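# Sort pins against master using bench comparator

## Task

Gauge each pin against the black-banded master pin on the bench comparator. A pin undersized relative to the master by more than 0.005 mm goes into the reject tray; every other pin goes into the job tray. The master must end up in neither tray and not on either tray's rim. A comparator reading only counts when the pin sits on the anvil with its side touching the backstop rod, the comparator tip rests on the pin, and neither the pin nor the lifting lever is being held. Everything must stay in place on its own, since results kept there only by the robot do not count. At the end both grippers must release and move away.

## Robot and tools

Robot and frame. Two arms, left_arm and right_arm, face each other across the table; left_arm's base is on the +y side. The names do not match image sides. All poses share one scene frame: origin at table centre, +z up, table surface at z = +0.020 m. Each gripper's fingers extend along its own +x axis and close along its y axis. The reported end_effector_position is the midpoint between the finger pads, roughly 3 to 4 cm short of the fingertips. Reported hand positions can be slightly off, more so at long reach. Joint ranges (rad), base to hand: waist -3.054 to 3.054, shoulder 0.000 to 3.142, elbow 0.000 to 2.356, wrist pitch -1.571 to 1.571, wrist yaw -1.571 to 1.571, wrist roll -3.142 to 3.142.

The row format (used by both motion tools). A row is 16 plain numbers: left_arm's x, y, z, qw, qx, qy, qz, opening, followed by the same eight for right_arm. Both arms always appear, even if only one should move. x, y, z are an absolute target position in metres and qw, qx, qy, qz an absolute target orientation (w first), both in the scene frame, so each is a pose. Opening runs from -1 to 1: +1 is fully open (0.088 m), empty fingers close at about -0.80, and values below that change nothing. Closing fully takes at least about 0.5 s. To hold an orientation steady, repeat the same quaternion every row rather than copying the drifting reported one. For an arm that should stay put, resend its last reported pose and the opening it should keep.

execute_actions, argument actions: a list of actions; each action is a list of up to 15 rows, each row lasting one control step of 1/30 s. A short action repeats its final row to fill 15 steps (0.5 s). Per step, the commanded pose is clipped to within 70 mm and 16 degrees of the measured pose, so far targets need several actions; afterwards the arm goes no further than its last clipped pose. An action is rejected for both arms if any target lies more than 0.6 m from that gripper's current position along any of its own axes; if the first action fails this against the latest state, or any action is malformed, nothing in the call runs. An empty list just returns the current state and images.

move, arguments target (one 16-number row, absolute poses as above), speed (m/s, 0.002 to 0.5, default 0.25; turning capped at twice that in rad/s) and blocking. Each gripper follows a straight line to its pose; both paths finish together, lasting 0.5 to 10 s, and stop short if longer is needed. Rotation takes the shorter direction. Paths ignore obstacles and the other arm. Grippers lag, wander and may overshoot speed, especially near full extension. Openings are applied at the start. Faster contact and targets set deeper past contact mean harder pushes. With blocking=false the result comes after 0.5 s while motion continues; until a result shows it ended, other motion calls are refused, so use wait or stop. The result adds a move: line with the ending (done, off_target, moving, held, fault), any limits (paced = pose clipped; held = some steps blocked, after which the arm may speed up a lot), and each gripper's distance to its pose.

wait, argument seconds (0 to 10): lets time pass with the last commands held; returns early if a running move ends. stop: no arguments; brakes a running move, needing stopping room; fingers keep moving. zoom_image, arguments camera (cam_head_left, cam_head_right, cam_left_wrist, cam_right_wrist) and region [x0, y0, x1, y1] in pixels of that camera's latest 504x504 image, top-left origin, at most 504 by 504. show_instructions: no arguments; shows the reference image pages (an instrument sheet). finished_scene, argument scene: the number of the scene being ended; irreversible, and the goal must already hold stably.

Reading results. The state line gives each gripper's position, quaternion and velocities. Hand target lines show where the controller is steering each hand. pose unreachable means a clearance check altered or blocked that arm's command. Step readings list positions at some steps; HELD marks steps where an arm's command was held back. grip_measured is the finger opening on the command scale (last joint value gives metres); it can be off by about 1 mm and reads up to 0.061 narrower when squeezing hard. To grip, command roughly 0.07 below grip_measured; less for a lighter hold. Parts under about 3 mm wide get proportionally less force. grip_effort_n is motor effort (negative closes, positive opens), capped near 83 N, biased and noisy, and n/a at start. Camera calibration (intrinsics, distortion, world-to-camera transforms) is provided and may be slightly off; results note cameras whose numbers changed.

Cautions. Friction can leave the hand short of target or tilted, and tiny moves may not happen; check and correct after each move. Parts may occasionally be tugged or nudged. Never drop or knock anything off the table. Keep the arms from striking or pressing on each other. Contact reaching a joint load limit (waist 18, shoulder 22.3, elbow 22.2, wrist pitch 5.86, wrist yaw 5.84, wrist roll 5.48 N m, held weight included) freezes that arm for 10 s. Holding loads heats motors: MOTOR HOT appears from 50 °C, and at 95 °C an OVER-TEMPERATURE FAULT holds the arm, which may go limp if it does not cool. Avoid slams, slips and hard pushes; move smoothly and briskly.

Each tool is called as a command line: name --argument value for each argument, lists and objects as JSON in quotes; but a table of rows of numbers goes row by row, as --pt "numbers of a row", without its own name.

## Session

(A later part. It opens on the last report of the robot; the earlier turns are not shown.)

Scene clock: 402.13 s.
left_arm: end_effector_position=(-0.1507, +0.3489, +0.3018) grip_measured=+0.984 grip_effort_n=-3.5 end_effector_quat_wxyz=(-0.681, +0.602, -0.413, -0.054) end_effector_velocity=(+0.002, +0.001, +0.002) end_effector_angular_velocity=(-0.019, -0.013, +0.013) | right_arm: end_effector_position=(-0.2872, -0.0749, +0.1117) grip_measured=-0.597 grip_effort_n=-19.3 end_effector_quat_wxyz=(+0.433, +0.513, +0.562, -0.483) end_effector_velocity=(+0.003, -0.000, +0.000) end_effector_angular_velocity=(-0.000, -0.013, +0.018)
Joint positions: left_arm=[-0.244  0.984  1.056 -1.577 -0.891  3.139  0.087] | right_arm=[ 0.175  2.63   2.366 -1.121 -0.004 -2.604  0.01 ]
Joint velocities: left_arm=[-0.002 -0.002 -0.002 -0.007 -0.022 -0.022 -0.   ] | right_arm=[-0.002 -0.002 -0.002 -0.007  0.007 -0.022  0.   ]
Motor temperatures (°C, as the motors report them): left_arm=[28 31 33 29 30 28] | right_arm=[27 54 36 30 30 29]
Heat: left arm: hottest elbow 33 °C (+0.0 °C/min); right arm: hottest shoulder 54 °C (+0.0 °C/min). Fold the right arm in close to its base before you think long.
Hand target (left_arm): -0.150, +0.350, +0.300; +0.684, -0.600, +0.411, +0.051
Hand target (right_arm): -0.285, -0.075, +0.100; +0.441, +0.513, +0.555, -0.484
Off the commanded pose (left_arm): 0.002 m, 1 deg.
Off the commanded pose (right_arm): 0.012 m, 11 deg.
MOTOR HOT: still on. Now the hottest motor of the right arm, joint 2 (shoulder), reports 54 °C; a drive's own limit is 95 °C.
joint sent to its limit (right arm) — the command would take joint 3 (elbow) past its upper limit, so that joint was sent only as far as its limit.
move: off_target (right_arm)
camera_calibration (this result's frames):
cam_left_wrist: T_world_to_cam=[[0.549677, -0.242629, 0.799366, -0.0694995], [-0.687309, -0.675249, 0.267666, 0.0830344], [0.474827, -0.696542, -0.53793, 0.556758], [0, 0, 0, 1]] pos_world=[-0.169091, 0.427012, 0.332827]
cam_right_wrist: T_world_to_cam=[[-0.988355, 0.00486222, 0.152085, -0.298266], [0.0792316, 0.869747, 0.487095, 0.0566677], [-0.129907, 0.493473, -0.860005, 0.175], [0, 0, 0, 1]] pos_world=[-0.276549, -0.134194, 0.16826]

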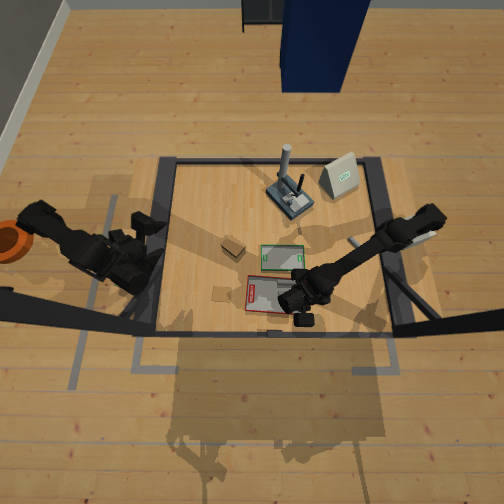

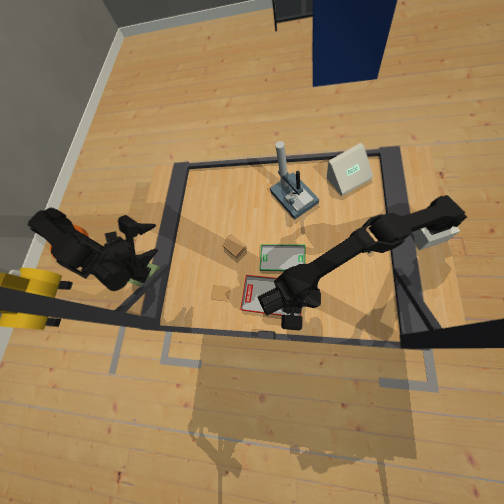

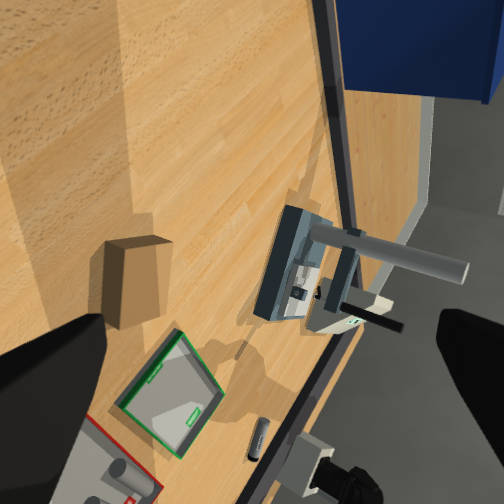

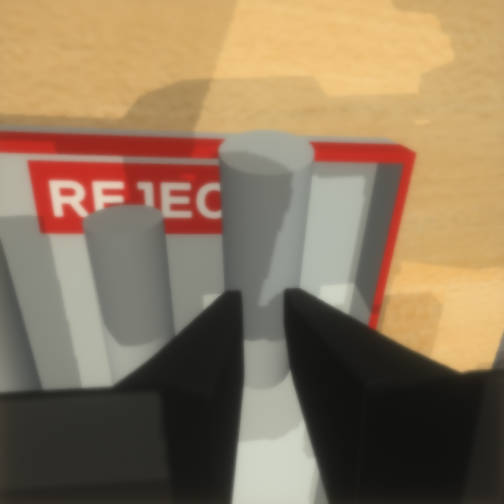

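move --target '[-0.15,0.35,0.3,0.684,-0.6,0.411,0.051,1,-0.285,-0.10,0.14,-0.5,-0.5,-0.5,0.5,-0.8]' --speed 0.05

move --target '[-0.15,0.35,0.3,0.684,-0.6,0.411,0.051,1,-0.285,-0.15,0.13,-0.5,-0.5,-0.5,0.5,-0.8]' --speed 0.08

zoom_image --camera "cam_head_left" --region '[230,260,350,340]'

Scene clock: 409.17 s.
left_arm: end_effector_position=(-0.1507, +0.3489, +0.3018) grip_measured=+0.984 grip_effort_n=-3.5 end_effector_quat_wxyz=(-0.681, +0.602, -0.413, -0.054) end_effector_velocity=(+0.001, +0.001, +0.002) end_effector_angular_velocity=(-0.016, +0.002, +0.012) | right_arm: end_effector_position=(-0.2832, -0.1006, +0.1311) grip_measured=-0.797 grip_effort_n=-19.8 end_effector_quat_wxyz=(+0.464, +0.507, +0.535, -0.492) end_effector_velocity=(+0.001, -0.002, +0.000) end_effector_angular_velocity=(-0.010, +0.003, -0.009)
Joint positions: left_arm=[-0.244  0.984  1.056 -1.577 -0.891  3.139  0.087] | right_arm=[ 0.194  2.584  2.366 -1.249 -0.002 -2.587  0.   ]
Joint velocities: left_arm=[-0.002 -0.002  0.002 -0.007 -0.007 -0.022 -0.   ] | right_arm=[-0.002 -0.002 -0.002 -0.007 -0.007  0.007  0.   ]
Motor temperatures (°C, as the motors report them): left_arm=[28 31 33 29 30 28] | right_arm=[27 55 37 30 30 29]
Heat: left arm: hottest elbow 33 °C (+0.0 °C/min); right arm: hottest shoulder 55 °C (+2.0 °C/min). Fold the right arm in close to its base before you think long.
Hand target (left_arm): -0.150, +0.350, +0.300; +0.684, -0.600, +0.411, +0.051
Hand target (right_arm): -0.284, -0.101, +0.139; +0.459, +0.508, +0.539, -0.490
Off the commanded pose (left_arm): 0.002 m, 1 deg.
Off the commanded pose (right_arm): 0.009 m, 6 deg.
MOTOR HOT: still on. Now the hottest motor of the right arm, joint 2 (shoulder), reports 55 °C; a drive's own limit is 95 °C.
joint sent to its limit (right arm) — the command would take joint 3 (elbow) past its upper limit, so that joint was sent only as far as its limit.
move: off_target (right_arm)
camera_calibration (this result's frames):
cam_left_wrist: T_world_to_cam=[[0.549677, -0.242629, 0.799366, -0.0694995], [-0.687309, -0.675249, 0.267666, 0.0830344], [0.474827, -0.696542, -0.53793, 0.556758], [0, 0, 0, 1]] pos_world=[-0.169091, 0.427012, 0.332827]
cam_right_wrist: T_world_to_cam=[[-0.993903, 0.0119818, 0.109605, -0.292397], [0.0579473, 0.902483, 0.42681, 0.0744218], [-0.0938028, 0.430559, -0.897675, 0.213651], [0, 0, 0, 1]] pos_world=[-0.274886, -0.15565, 0.192073]

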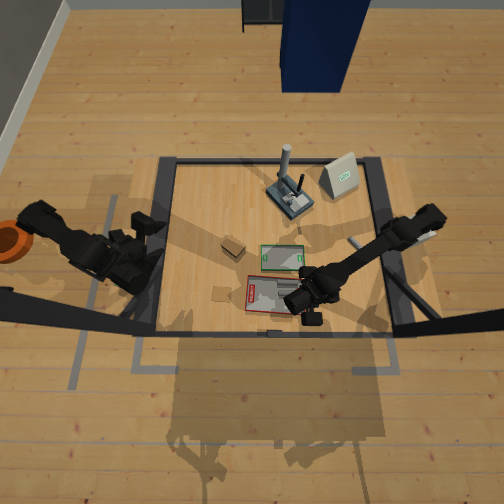

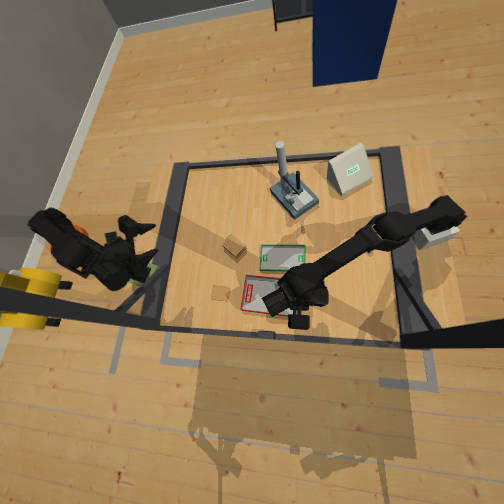

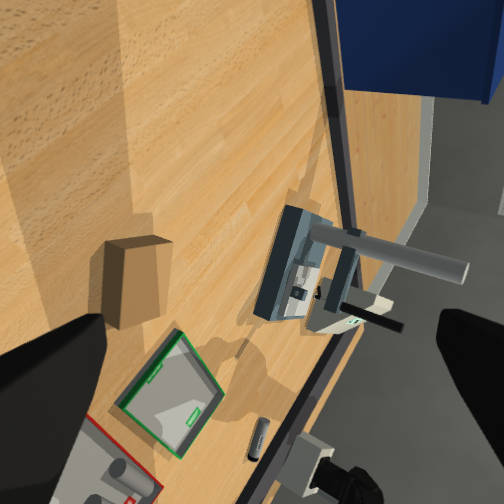

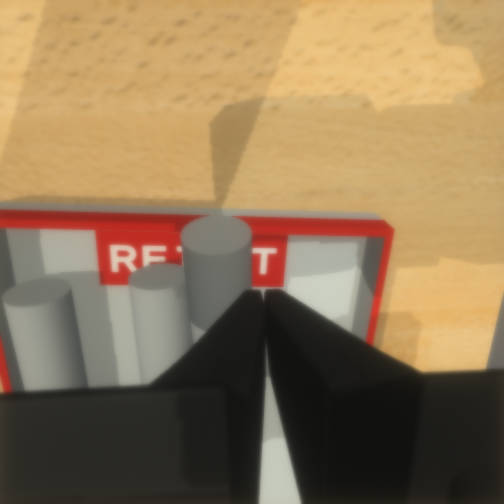

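Scene clock: 410.27 s.
left_arm: end_effector_position=(-0.1507, +0.3489, +0.3018) grip_measured=+0.984 grip_effort_n=-3.5 end_effector_quat_wxyz=(-0.681, +0.602, -0.413, -0.054) end_effector_velocity=(-0.002, +0.000, -0.001) end_effector_angular_velocity=(-0.002, +0.009, -0.012) | right_arm: end_effector_position=(-0.2851, -0.1485, +0.1237) grip_measured=-0.797 grip_effort_n=-19.8 end_effector_quat_wxyz=(+0.503, +0.498, +0.498, -0.501) end_effector_velocity=(-0.003, -0.004, -0.001) end_effector_angular_velocity=(-0.015, +0.017, -0.005)
Joint positions: left_arm=[-0.244  0.984  1.056 -1.577 -0.891  3.139  0.087] | right_arm=[ 0.25   2.492  2.169 -1.257 -0.002 -2.532  0.   ]
Joint velocities: left_arm=[-0.007 -0.007 -0.002  0.007  0.007  0.007  0.   ] | right_arm=[ 0.002 -0.007 -0.017  0.007 -0.022  0.007  0.   ]
Motor temperatures (°C, as the motors report them): left_arm=[28 31 33 29 30 28] | right_arm=[27 56 36 30 30 29]
Heat: left arm: hottest elbow 33 °C (+0.0 °C/min); right arm: hottest shoulder 56 °C (+3.0 °C/min). Fold the right arm in close to its base before you think long.
Hand target (left_arm): -0.150, +0.350, +0.300; +0.684, -0.600, +0.411, +0.051
Hand target (right_arm): -0.285, -0.150, +0.129; +0.500, +0.500, +0.500, -0.501
Off the commanded pose (left_arm): 0.002 m, 1 deg.
Off the commanded pose (right_arm): 0.006 m, 1 deg.
MOTOR HOT: still on. Now the hottest motor of the right arm, joint 2 (shoulder), reports 56 °C; a drive's own limit is 95 °C.
move: done
camera_calibration (this result's frames):
cam_left_wrist: T_world_to_cam=[[0.549677, -0.242629, 0.799366, -0.0694995], [-0.687309, -0.675249, 0.267666, 0.0830344], [0.474827, -0.696542, -0.53793, 0.556758], [0, 0, 0, 1]] pos_world=[-0.169091, 0.427012, 0.332827]
cam_right_wrist: T_world_to_cam=[[-0.998629, 0.018765, 0.0488632, -0.285713], [0.0343875, 0.939006, 0.342178, 0.130121], [-0.0394618, 0.343389, -0.938364, 0.2351], [0, 0, 0, 1]] pos_world=[-0.280518, -0.197554, 0.190046]

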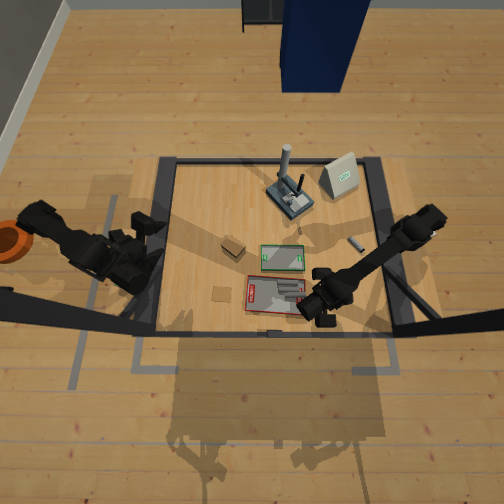

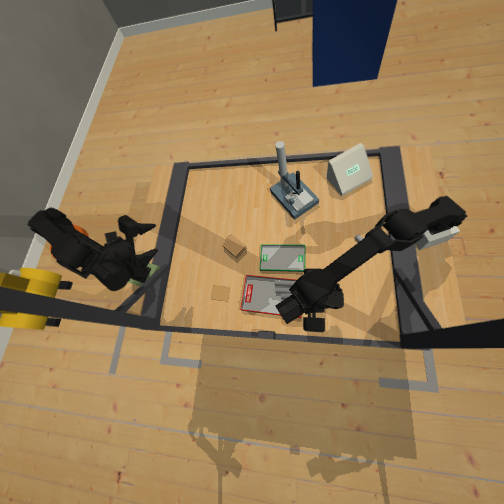

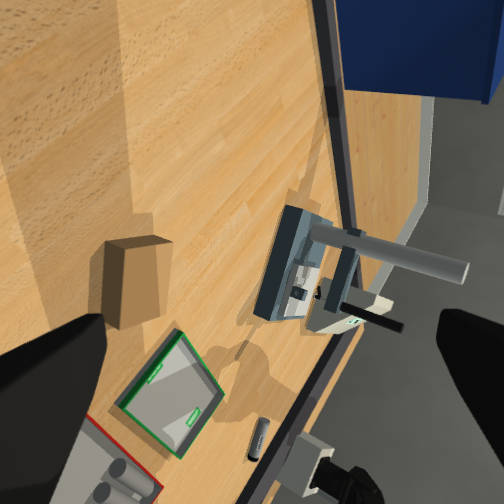

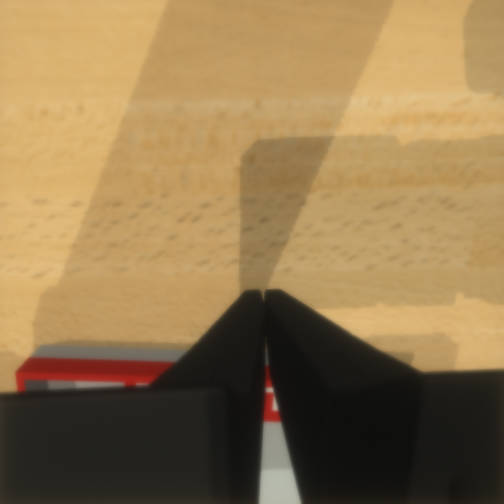

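Region (230, 260, 350, 340) of cam_head_left's 504x504 image, scaled by 4.200, with more detail than that image has.

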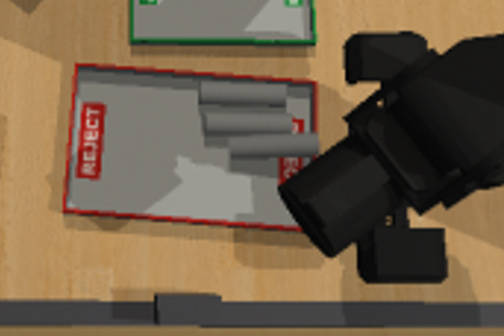

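move --target '[-0.15,0.35,0.3,0.684,-0.6,0.411,0.051,1,-0.267,-0.14,0.088,-0.5,-0.5,-0.5,0.5,-0.8]' --speed 0.05

move --target '[-0.15,0.35,0.3,0.684,-0.6,0.411,0.051,1,-0.267,-0.09,0.088,-0.5,-0.5,-0.5,0.5,-0.8]' --speed 0.03

move --target '[-0.15,0.35,0.3,0.684,-0.6,0.411,0.051,1,-0.2,-0.2,0.16,-0.5,-0.5,-0.5,0.5,-0.1]' --speed 0.1

zoom_image --camera "cam_head_left" --region '[230,260,350,340]'

Scene clock: 418.10 s.
left_arm: end_effector_position=(-0.1507, +0.3489, +0.3018) grip_measured=+0.984 grip_effort_n=-3.5 end_effector_quat_wxyz=(-0.681, +0.602, -0.413, -0.054) end_effector_velocity=(-0.001, -0.000, -0.001) end_effector_angular_velocity=(-0.007, +0.013, +0.002) | right_arm: end_effector_position=(-0.2700, -0.1380, +0.0942) grip_measured=-0.797 grip_effort_n=-19.3 end_effector_quat_wxyz=(+0.494, +0.501, +0.505, -0.500) end_effector_velocity=(-0.005, -0.000, +0.000) end_effector_angular_velocity=(+0.003, +0.027, +0.025)
Joint positions: left_arm=[-0.244  0.984  1.056 -1.577 -0.891  3.139  0.087] | right_arm=[ 0.212  2.49   2.048 -1.114 -0.002 -2.566  0.   ]
Joint velocities: left_arm=[-0.002 -0.002 -0.002  0.007  0.007 -0.007 -0.   ] | right_arm=[ 0.002 -0.007 -0.012  0.022 -0.022 -0.022  0.   ]
Motor temperatures (°C, as the motors report them): left_arm=[28 31 33 29 30 28] | right_arm=[27 58 36 30 30 29]
Heat: left arm: hottest elbow 33 °C (+0.0 °C/min); right arm: hottest shoulder 58 °C (+6.0 °C/min). Fold the right arm in close to its base before you think long.
Hand target (left_arm): -0.150, +0.350, +0.300; +0.684, -0.600, +0.411, +0.051
Hand target (right_arm): -0.267, -0.139, +0.088; +0.500, +0.500, +0.500, -0.500
Off the commanded pose (left_arm): 0.002 m, 1 deg.
Off the commanded pose (right_arm): 0.007 m, 1 deg.
MOTOR HOT: still on. Now the hottest motor of the right arm, joint 2 (shoulder), reports 58 °C; a drive's own limit is 95 °C.
move: done
camera_calibration (this result's frames):
cam_left_wrist: T_world_to_cam=[[0.549677, -0.242629, 0.799366, -0.0694995], [-0.687309, -0.675249, 0.267666, 0.0830344], [0.474827, -0.696542, -0.53793, 0.556758], [0, 0, 0, 1]] pos_world=[-0.169091, 0.427012, 0.332827]
cam_right_wrist: T_world_to_cam=[[-0.997887, 0.0211435, 0.0614334, -0.270134], [0.0418834, 0.932208, 0.359491, 0.129232], [-0.0496678, 0.361305, -0.931124, 0.203355], [0, 0, 0, 1]] pos_world=[-0.264875, -0.188232, 0.159486]

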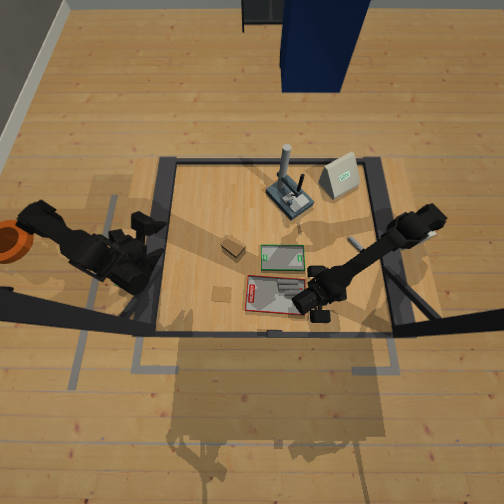

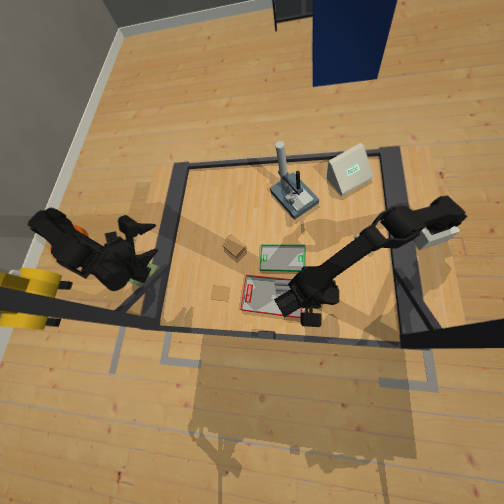

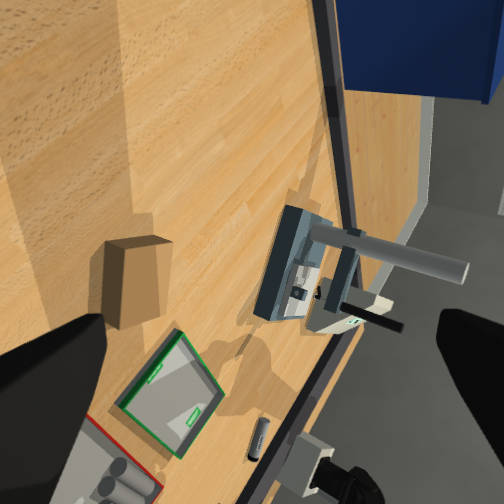

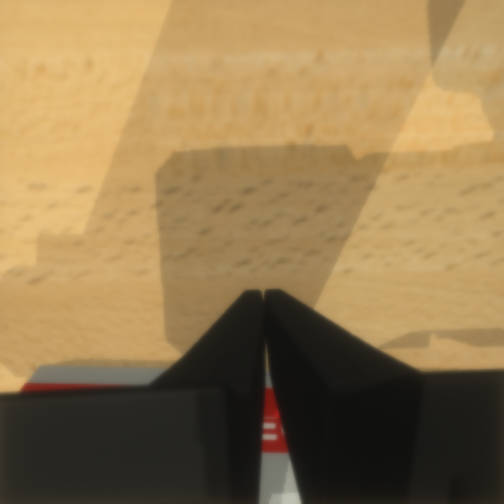

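Scene clock: 420.03 s.
left_arm: end_effector_position=(-0.1507, +0.3489, +0.3018) grip_measured=+0.984 grip_effort_n=-3.5 end_effector_quat_wxyz=(-0.681, +0.602, -0.413, -0.054) end_effector_velocity=(+0.002, +0.001, +0.002) end_effector_angular_velocity=(-0.009, -0.020, +0.004) | right_arm: end_effector_position=(-0.2691, -0.0928, +0.0963) grip_measured=-0.797 grip_effort_n=-18.8 end_effector_quat_wxyz=(+0.479, +0.504, +0.521, -0.494) end_effector_velocity=(+0.000, +0.000, -0.001) end_effector_angular_velocity=(-0.009, +0.020, +0.001)
Joint positions: left_arm=[-0.244  0.984  1.056 -1.577 -0.891  3.139  0.087] | right_arm=[ 0.163  2.65   2.357 -1.216 -0.002 -2.618  0.   ]
Joint velocities: left_arm=[-0.002 -0.002 -0.002 -0.007 -0.022 -0.007  0.   ] | right_arm=[-0.007 -0.002 -0.007  0.007 -0.022 -0.007  0.   ]
Motor temperatures (°C, as the motors report them): left_arm=[28 31 33 29 30 28] | right_arm=[27 58 36 30 30 29]
Heat: left arm: hottest elbow 33 °C (+0.0 °C/min); right arm: hottest shoulder 58 °C (+6.1 °C/min). Fold the right arm in close to its base before you think long.
Hand target (left_arm): -0.150, +0.350, +0.300; +0.684, -0.600, +0.411, +0.051
Hand target (right_arm): -0.266, -0.091, +0.088; +0.482, +0.505, +0.518, -0.495
Off the commanded pose (left_arm): 0.002 m, 1 deg.
Off the commanded pose (right_arm): 0.009 m, 4 deg.
MOTOR HOT: still on. Now the hottest motor of the right arm, joint 2 (shoulder), reports 58 °C; a drive's own limit is 95 °C.
joint sent to its limit (right arm) — the command would take joint 3 (elbow) past its upper limit, so that joint was sent only as far as its limit.
move: off_target (right_arm)
camera_calibration (this result's frames):
cam_left_wrist: T_world_to_cam=[[0.549677, -0.242629, 0.799366, -0.0694995], [-0.687309, -0.675249, 0.267666, 0.0830344], [0.474827, -0.696542, -0.53793, 0.556758], [0, 0, 0, 1]] pos_world=[-0.169091, 0.427012, 0.332827]
cam_right_wrist: T_world_to_cam=[[-0.996242, 0.0146752, 0.0853581, -0.272711], [0.047524, 0.916548, 0.39709, 0.0828172], [-0.0724075, 0.399654, -0.913802, 0.184861], [0, 0, 0, 1]] pos_world=[-0.262237, -0.145784, 0.159318]

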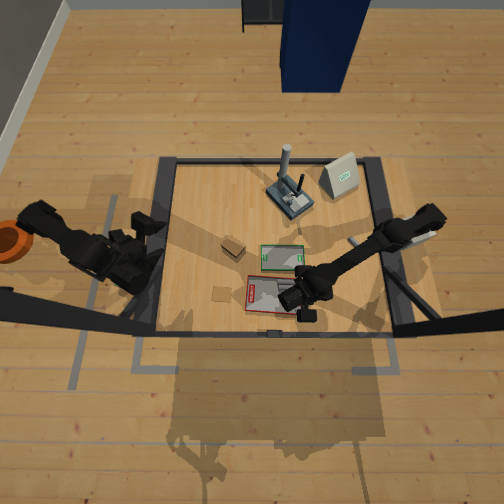

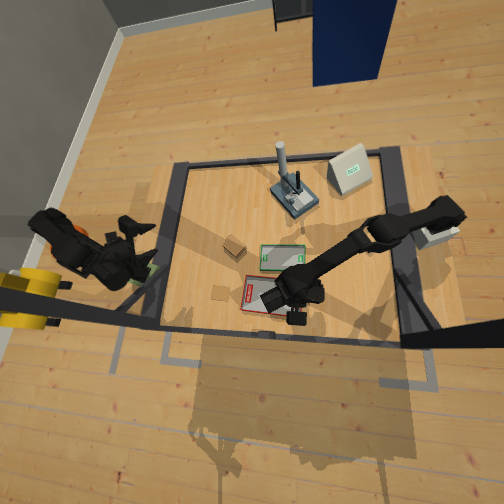

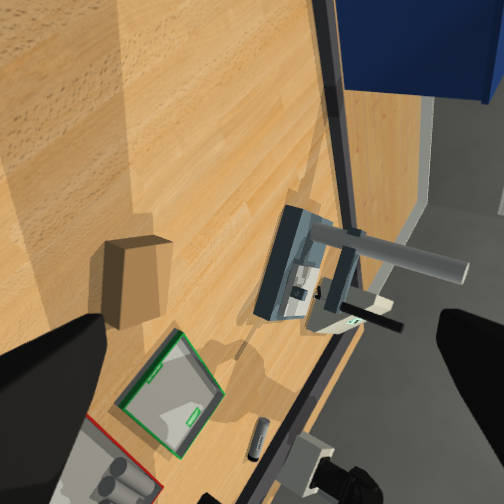

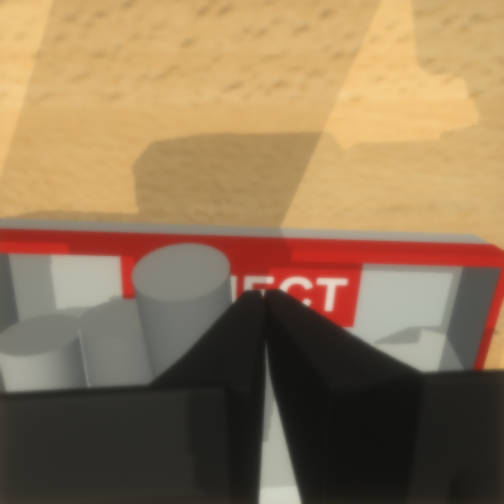

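Scene clock: 422.00 s.
left_arm: end_effector_position=(-0.1507, +0.3489, +0.3018) grip_measured=+0.984 grip_effort_n=-3.5 end_effector_quat_wxyz=(-0.681, +0.602, -0.413, -0.054) end_effector_velocity=(-0.001, +0.002, -0.001) end_effector_angular_velocity=(+0.001, +0.008, -0.003) | right_arm: end_effector_position=(-0.2020, -0.1988, +0.1551) grip_measured=-0.103 grip_effort_n=14.7 end_effector_quat_wxyz=(+0.501, +0.499, +0.498, -0.502) end_effector_velocity=(+0.002, -0.003, -0.001) end_effector_angular_velocity=(-0.014, +0.001, +0.019)
Joint positions: left_arm=[-0.244  0.984  1.056 -1.577 -0.891  3.139  0.087] | right_arm=[ 0.15   2.081  1.601 -1.096 -0.003 -2.628  0.034]
Joint velocities: left_arm=[-0.007 -0.007 -0.002 -0.007  0.007 -0.007 -0.   ] | right_arm=[-0.002 -0.002 -0.007 -0.007 -0.007 -0.022  0.   ]
Motor temperatures (°C, as the motors report them): left_arm=[28 31 33 29 30 28] | right_arm=[27 59 36 30 30 29]
Heat: left arm: hottest elbow 33 °C (+0.0 °C/min); right arm: hottest shoulder 59 °C (+6.1 °C/min). Fold the right arm in close to its base before you think long.
Hand target (left_arm): -0.150, +0.350, +0.300; +0.684, -0.600, +0.411, +0.051
Hand target (right_arm): -0.200, -0.200, +0.159; +0.500, +0.500, +0.500, -0.500
Off the commanded pose (left_arm): 0.002 m, 1 deg.
Off the commanded pose (right_arm): 0.005 m, 0 deg.
MOTOR HOT: still on. Now the hottest motor of the right arm, joint 2 (shoulder), reports 59 °C; a drive's own limit is 95 °C.
move: done
camera_calibration (this result's frames):
cam_left_wrist: T_world_to_cam=[[0.549677, -0.242629, 0.799366, -0.0694995], [-0.687309, -0.675249, 0.267666, 0.0830344], [0.474827, -0.696542, -0.53793, 0.556758], [0, 0, 0, 1]] pos_world=[-0.169091, 0.427012, 0.332827]
cam_right_wrist: T_world_to_cam=[[-0.998435, 0.0217049, 0.0515488, -0.203166], [0.038164, 0.938126, 0.344185, 0.163979], [-0.0408887, 0.345614, -0.937486, 0.285123], [0, 0, 0, 1]] pos_world=[-0.197447, -0.247966, 0.221333]

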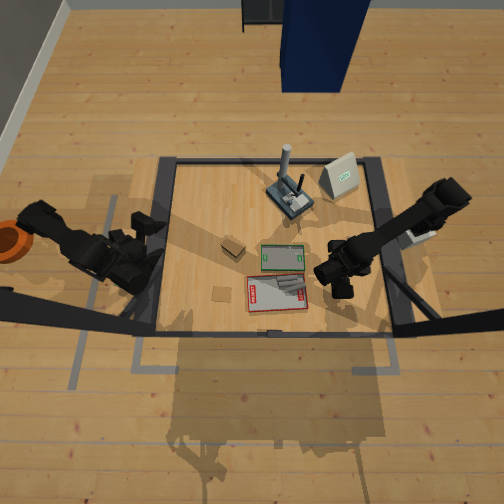

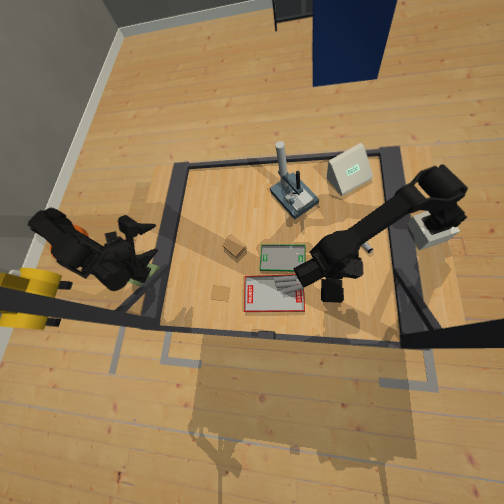

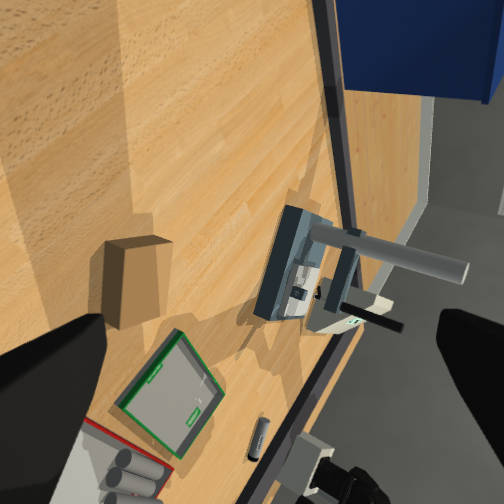

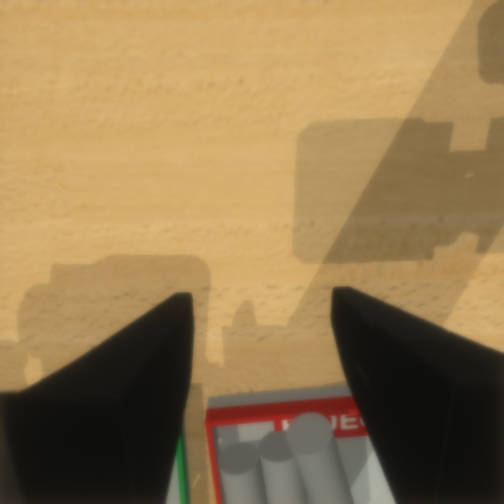

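Region (230, 260, 350, 340) of cam_head_left's 504x504 image, scaled by 4.200, with more detail than that image has.

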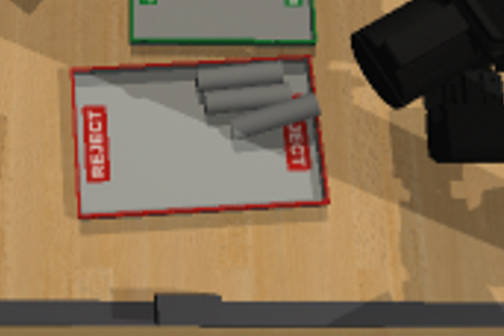

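move --target '[-0.15,0.35,0.3,0.684,-0.6,0.411,0.051,1,-0.224,-0.145,0.09,-0.5,-0.5,-0.5,0.5,-0.8]' --speed 0.06

move --target '[-0.15,0.35,0.3,0.684,-0.6,0.411,0.051,1,-0.226,-0.095,0.09,-0.5,-0.5,-0.5,0.5,-0.8]' --speed 0.03

move --target '[-0.15,0.35,0.3,0.684,-0.6,0.411,0.051,1,-0.226,-0.10,0.15,-0.5,-0.5,-0.5,0.5,-0.8]' --speed 0.06

move --target '[-0.15,0.35,0.3,0.684,-0.6,0.411,0.051,1,-0.15,-0.25,0.16,-0.5,-0.5,-0.5,0.5,-0.1]' --speed 0.15

zoom_image --camera "cam_head_left" --region '[230,260,350,340]'

Scene clock: 430.47 s.
left_arm: end_effector_position=(-0.1507, +0.3489, +0.3018) grip_measured=+0.984 grip_effort_n=-3.5 end_effector_quat_wxyz=(-0.681, +0.602, -0.413, -0.054) end_effector_velocity=(-0.001, +0.002, -0.003) end_effector_angular_velocity=(+0.022, +0.012, -0.008) | right_arm: end_effector_position=(-0.2255, -0.1460, +0.0963) grip_measured=-0.797 grip_effort_n=-19.8 end_effector_quat_wxyz=(+0.496, +0.500, +0.503, -0.500) end_effector_velocity=(+0.005, -0.000, +0.001) end_effector_angular_velocity=(-0.011, -0.015, -0.000)
Joint positions: left_arm=[-0.244  0.984  1.056 -1.577 -0.891  3.139  0.087] | right_arm=[ 0.138  2.36   1.821 -1.022 -0.002 -2.641  0.   ]
Joint velocities: left_arm=[-0.002 -0.002 -0.002 -0.007  0.022  0.007 -0.   ] | right_arm=[-0.007  0.002  0.007 -0.022  0.007 -0.007  0.   ]
Motor temperatures (°C, as the motors report them): left_arm=[28 31 33 29 30 28] | right_arm=[27 58 36 30 30 29]
Heat: left arm: hottest elbow 33 °C (+0.0 °C/min); right arm: hottest shoulder 58 °C (+6.0 °C/min). Fold the right arm in close to its base before you think long.
Hand target (left_arm): -0.150, +0.350, +0.300; +0.684, -0.600, +0.411, +0.051
Hand target (right_arm): -0.224, -0.145, +0.091; +0.500, +0.500, +0.500, -0.500
Off the commanded pose (left_arm): 0.002 m, 1 deg.
Off the commanded pose (right_arm): 0.007 m, 1 deg.
MOTOR HOT: still on. Now the hottest motor of the right arm, joint 2 (shoulder), reports 58 °C; a drive's own limit is 95 °C.
move: done
camera_calibration (this result's frames):
cam_left_wrist: T_world_to_cam=[[0.549677, -0.242629, 0.799366, -0.0694995], [-0.687309, -0.675249, 0.267666, 0.0830344], [0.474827, -0.696542, -0.53793, 0.556758], [0, 0, 0, 1]] pos_world=[-0.169091, 0.427012, 0.332827]
cam_right_wrist: T_world_to_cam=[[-0.998083, 0.0202336, 0.0584915, -0.225534], [0.0397904, 0.933637, 0.356004, 0.134148], [-0.0474066, 0.357649, -0.932652, 0.210546], [0, 0, 0, 1]] pos_world=[-0.220458, -0.195984, 0.161801]

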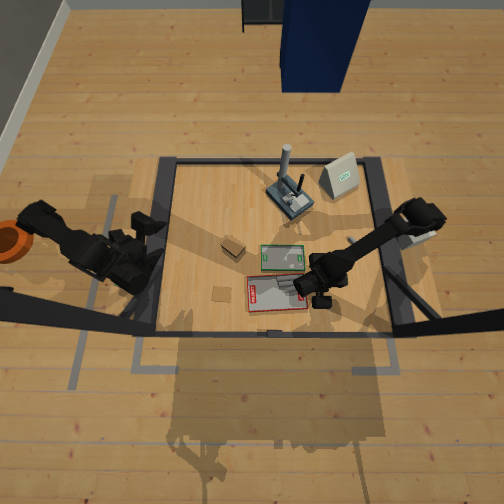

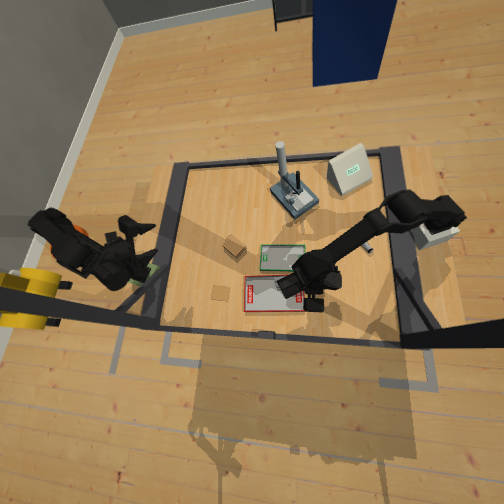

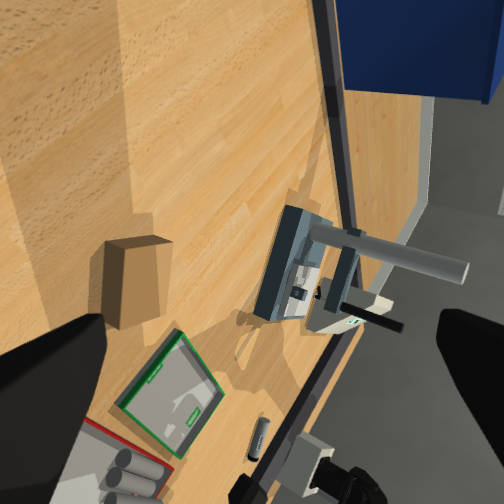

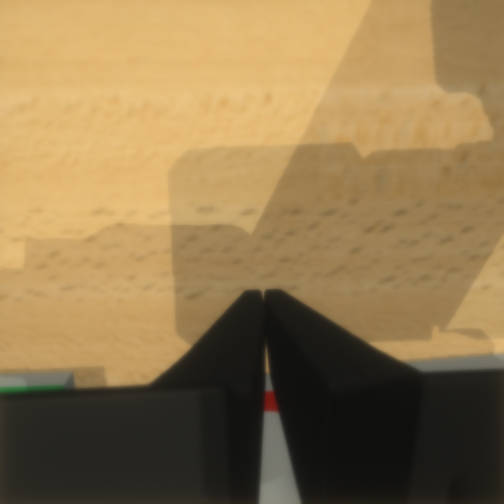

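Scene clock: 432.50 s.
left_arm: end_effector_position=(-0.1507, +0.3489, +0.3018) grip_measured=+0.984 grip_effort_n=-3.5 end_effector_quat_wxyz=(-0.681, +0.602, -0.413, -0.054) end_effector_velocity=(+0.002, -0.000, +0.003) end_effector_angular_velocity=(-0.009, -0.020, +0.004) | right_arm: end_effector_position=(-0.2275, -0.0972, +0.0977) grip_measured=-0.797 grip_effort_n=-19.3 end_effector_quat_wxyz=(+0.496, +0.500, +0.504, -0.500) end_effector_velocity=(-0.000, +0.001, +0.002) end_effector_angular_velocity=(-0.014, +0.001, +0.005)
Joint positions: left_arm=[-0.244  0.984  1.056 -1.577 -0.891  3.139  0.087] | right_arm=[ 0.095  2.569  2.21  -1.202 -0.003 -2.686  0.   ]
Joint velocities: left_arm=[-0.002  0.002  0.002 -0.007 -0.022 -0.007  0.   ] | right_arm=[-0.002  0.017  0.042 -0.037 -0.007 -0.007  0.   ]
Motor temperatures (°C, as the motors report them): left_arm=[28 31 33 29 30 28] | right_arm=[27 58 36 30 30 29]
Heat: left arm: hottest elbow 33 °C (+0.0 °C/min); right arm: hottest shoulder 58 °C (+6.0 °C/min). Fold the right arm in close to its base before you think long.
Hand target (left_arm): -0.150, +0.350, +0.300; +0.684, -0.600, +0.411, +0.051
Hand target (right_arm): -0.226, -0.095, +0.090; +0.500, +0.500, +0.500, -0.500
Off the commanded pose (left_arm): 0.002 m, 1 deg.
Off the commanded pose (right_arm): 0.008 m, 1 deg.
MOTOR HOT: still on. Now the hottest motor of the right arm, joint 2 (shoulder), reports 58 °C; a drive's own limit is 95 °C.
move: done
camera_calibration (this result's frames):
cam_left_wrist: T_world_to_cam=[[0.549677, -0.242629, 0.799366, -0.0694995], [-0.687309, -0.675249, 0.267666, 0.0830344], [0.474827, -0.696542, -0.53793, 0.556758], [0, 0, 0, 1]] pos_world=[-0.169091, 0.427012, 0.332827]
cam_right_wrist: T_world_to_cam=[[-0.998077, 0.0194236, 0.058872, -0.228676], [0.039207, 0.933381, 0.35674, 0.0879876], [-0.0480209, 0.358362, -0.932347, 0.194268], [0, 0, 0, 1]] pos_world=[-0.222357, -0.147303, 0.163199]

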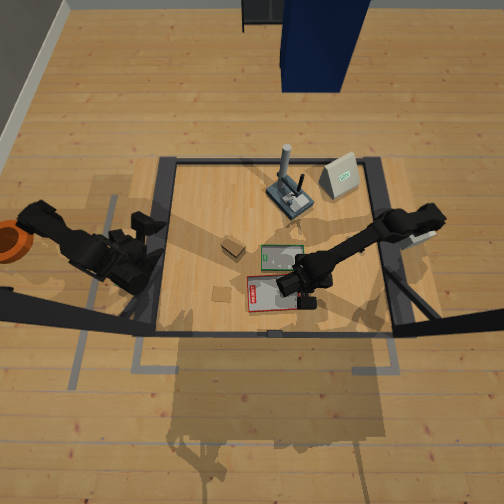

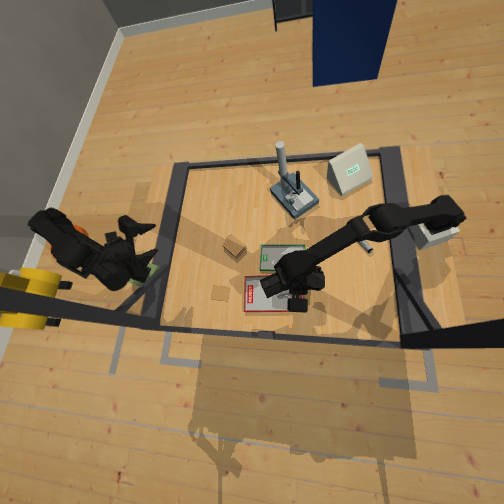

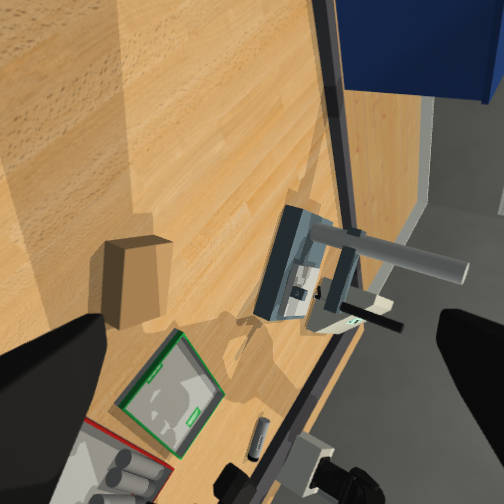

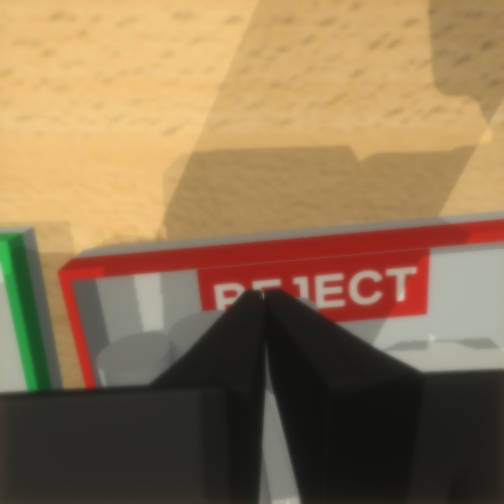

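Scene clock: 433.77 s.
left_arm: end_effector_position=(-0.1507, +0.3489, +0.3018) grip_measured=+0.984 grip_effort_n=-3.5 end_effector_quat_wxyz=(-0.681, +0.602, -0.413, -0.054) end_effector_velocity=(-0.000, -0.001, +0.001) end_effector_angular_velocity=(-0.024, +0.007, +0.012) | right_arm: end_effector_position=(-0.2246, -0.1030, +0.1405) grip_measured=-0.797 grip_effort_n=-19.8 end_effector_quat_wxyz=(+0.506, +0.497, +0.494, -0.503) end_effector_velocity=(-0.002, -0.007, +0.001) end_effector_angular_velocity=(-0.030, +0.010, +0.024)
Joint positions: left_arm=[-0.244  0.984  1.056 -1.577 -0.891  3.139  0.087] | right_arm=[ 0.095  2.556  2.355 -1.387 -0.003 -2.686  0.   ]
Joint velocities: left_arm=[-0.002 -0.002 -0.002  0.007 -0.007 -0.022 -0.   ] | right_arm=[ 0.002 -0.002 -0.002 -0.022 -0.022 -0.022  0.   ]
Motor temperatures (°C, as the motors report them): left_arm=[28 31 33 29 30 28] | right_arm=[27 59 36 30 30 29]
Heat: left arm: hottest elbow 33 °C (+0.0 °C/min); right arm: hottest shoulder 59 °C (+6.1 °C/min). Fold the right arm in close to its base before you think long.
Hand target (left_arm): -0.150, +0.350, +0.300; +0.684, -0.600, +0.411, +0.051
Hand target (right_arm): -0.225, -0.101, +0.150; +0.499, +0.500, +0.501, -0.500
Off the commanded pose (left_arm): 0.002 m, 1 deg.
Off the commanded pose (right_arm): 0.010 m, 1 deg.
MOTOR HOT: still on. Now the hottest motor of the right arm, joint 2 (shoulder), reports 59 °C; a drive's own limit is 95 °C.
joint sent to its limit (right arm) — the command would take joint 3 (elbow) past its upper limit, so that joint was sent only as far as its limit.
move: off_target (right_arm)
camera_calibration (this result's frames):
cam_left_wrist: T_world_to_cam=[[0.549677, -0.242629, 0.799366, -0.0694995], [-0.687309, -0.675249, 0.267666, 0.0830344], [0.474827, -0.696542, -0.53793, 0.556758], [0, 0, 0, 1]] pos_world=[-0.169091, 0.427012, 0.332827]
cam_right_wrist: T_world_to_cam=[[-0.998713, 0.0207205, 0.0463021, -0.226521], [0.0350296, 0.941899, 0.334064, 0.081081], [-0.0366899, 0.335256, -0.941412, 0.237823], [0, 0, 0, 1]] pos_world=[-0.220343, -0.151408, 0.207292]

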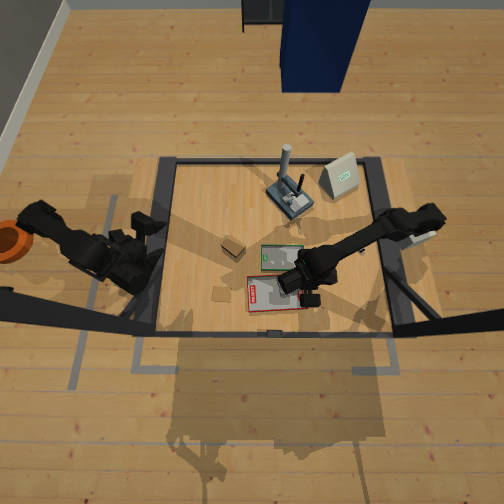

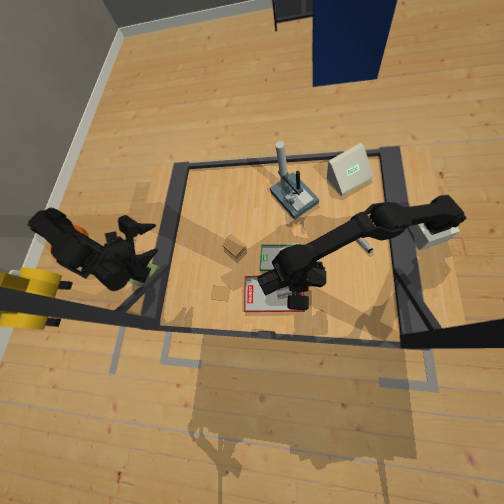

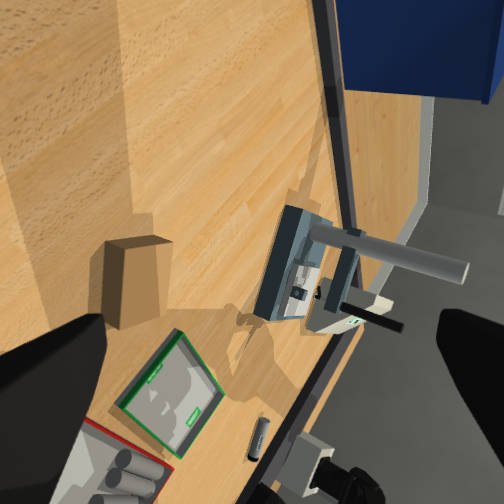

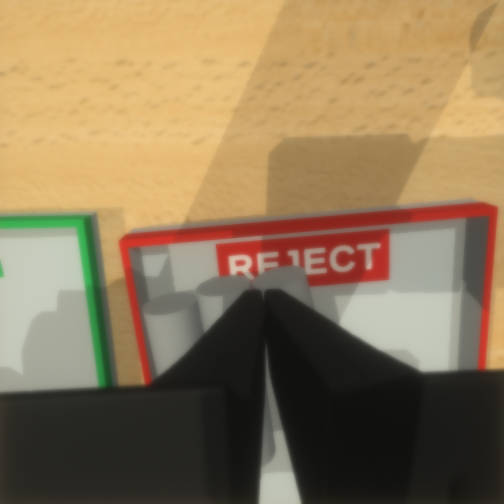

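Scene clock: 435.47 s.
left_arm: end_effector_position=(-0.1507, +0.3489, +0.3018) grip_measured=+0.984 grip_effort_n=-3.5 end_effector_quat_wxyz=(-0.681, +0.602, -0.413, -0.054) end_effector_velocity=(+0.002, +0.001, +0.002) end_effector_angular_velocity=(-0.006, -0.004, +0.008) | right_arm: end_effector_position=(-0.1520, -0.2482, +0.1567) grip_measured=-0.103 grip_effort_n=14.7 end_effector_quat_wxyz=(+0.502, +0.499, +0.498, -0.502) end_effector_velocity=(+0.002, -0.001, +0.001) end_effector_angular_velocity=(+0.010, -0.003, -0.010)
Joint positions: left_arm=[-0.244  0.984  1.056 -1.577 -0.891  3.139  0.087] | right_arm=[ 0.091  1.835  1.261 -1.003 -0.002 -2.688  0.034]
Joint velocities: left_arm=[ 0.002 -0.002  0.002 -0.007 -0.007 -0.007  0.   ] | right_arm=[-0.002 -0.012 -0.012  0.007  0.007  0.007 -0.   ]
Motor temperatures (°C, as the motors report them): left_arm=[28 31 33 29 30 28] | right_arm=[27 59 36 30 30 29]
Heat: left arm: hottest elbow 33 °C (+0.0 °C/min); right arm: hottest shoulder 59 °C (+6.1 °C/min). Fold the right arm in close to its base before you think long.
Hand target (left_arm): -0.150, +0.350, +0.300; +0.684, -0.600, +0.411, +0.051
Hand target (right_arm): -0.150, -0.249, +0.159; +0.500, +0.500, +0.500, -0.500
Off the commanded pose (left_arm): 0.002 m, 1 deg.
Off the commanded pose (right_arm): 0.004 m, 0 deg.
MOTOR HOT: still on. Now the hottest motor of the right arm, joint 2 (shoulder), reports 59 °C; a drive's own limit is 95 °C.
move: done
camera_calibration (this result's frames):
cam_left_wrist: T_world_to_cam=[[0.549677, -0.242629, 0.799366, -0.0694995], [-0.687309, -0.675249, 0.267666, 0.0830344], [0.474827, -0.696542, -0.53793, 0.556758], [0, 0, 0, 1]] pos_world=[-0.169091, 0.427012, 0.332827]
cam_right_wrist: T_world_to_cam=[[-0.998468, 0.0213672, 0.0510495, -0.152243], [0.0376396, 0.938436, 0.343397, 0.20797], [-0.0405693, 0.344792, -0.937802, 0.305631], [0, 0, 0, 1]] pos_world=[-0.147439, -0.297293, 0.222977]

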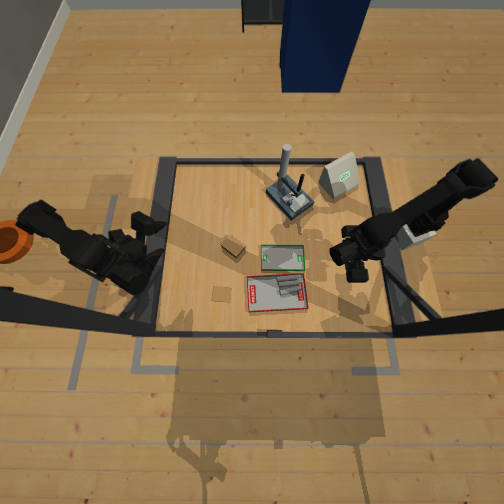

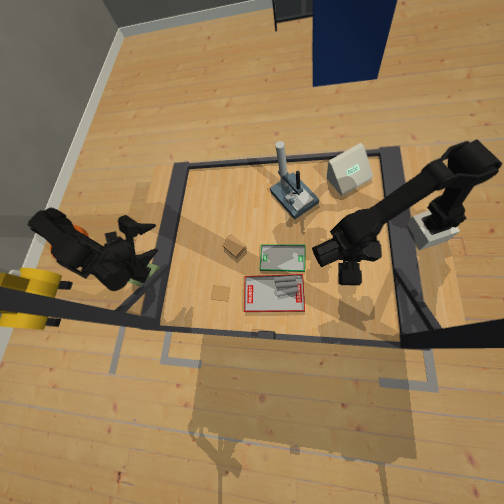

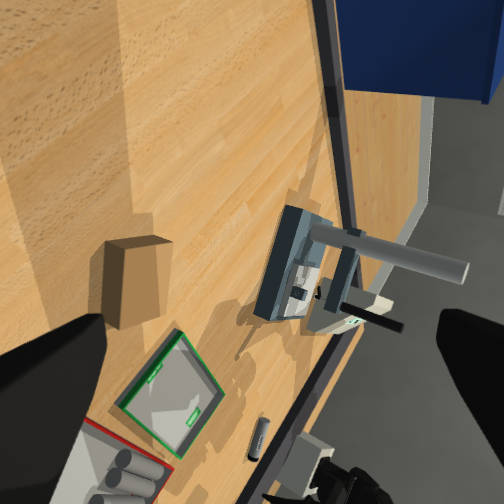

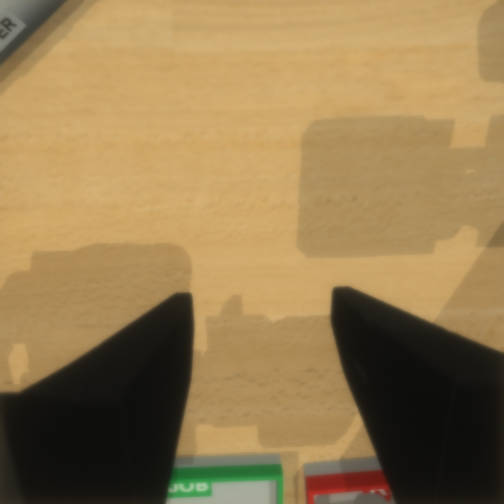

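Region (230, 260, 350, 340) of cam_head_left's 504x504 image, scaled by 4.200, with more detail than that image has.

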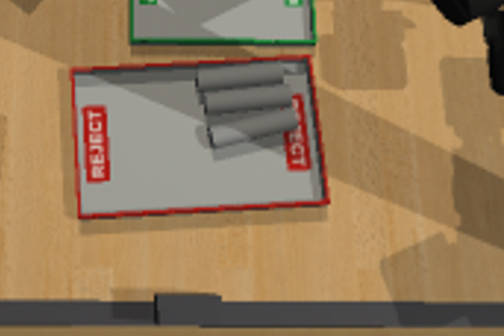

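finished_scene --scene 2

The scene is finished: the task was done.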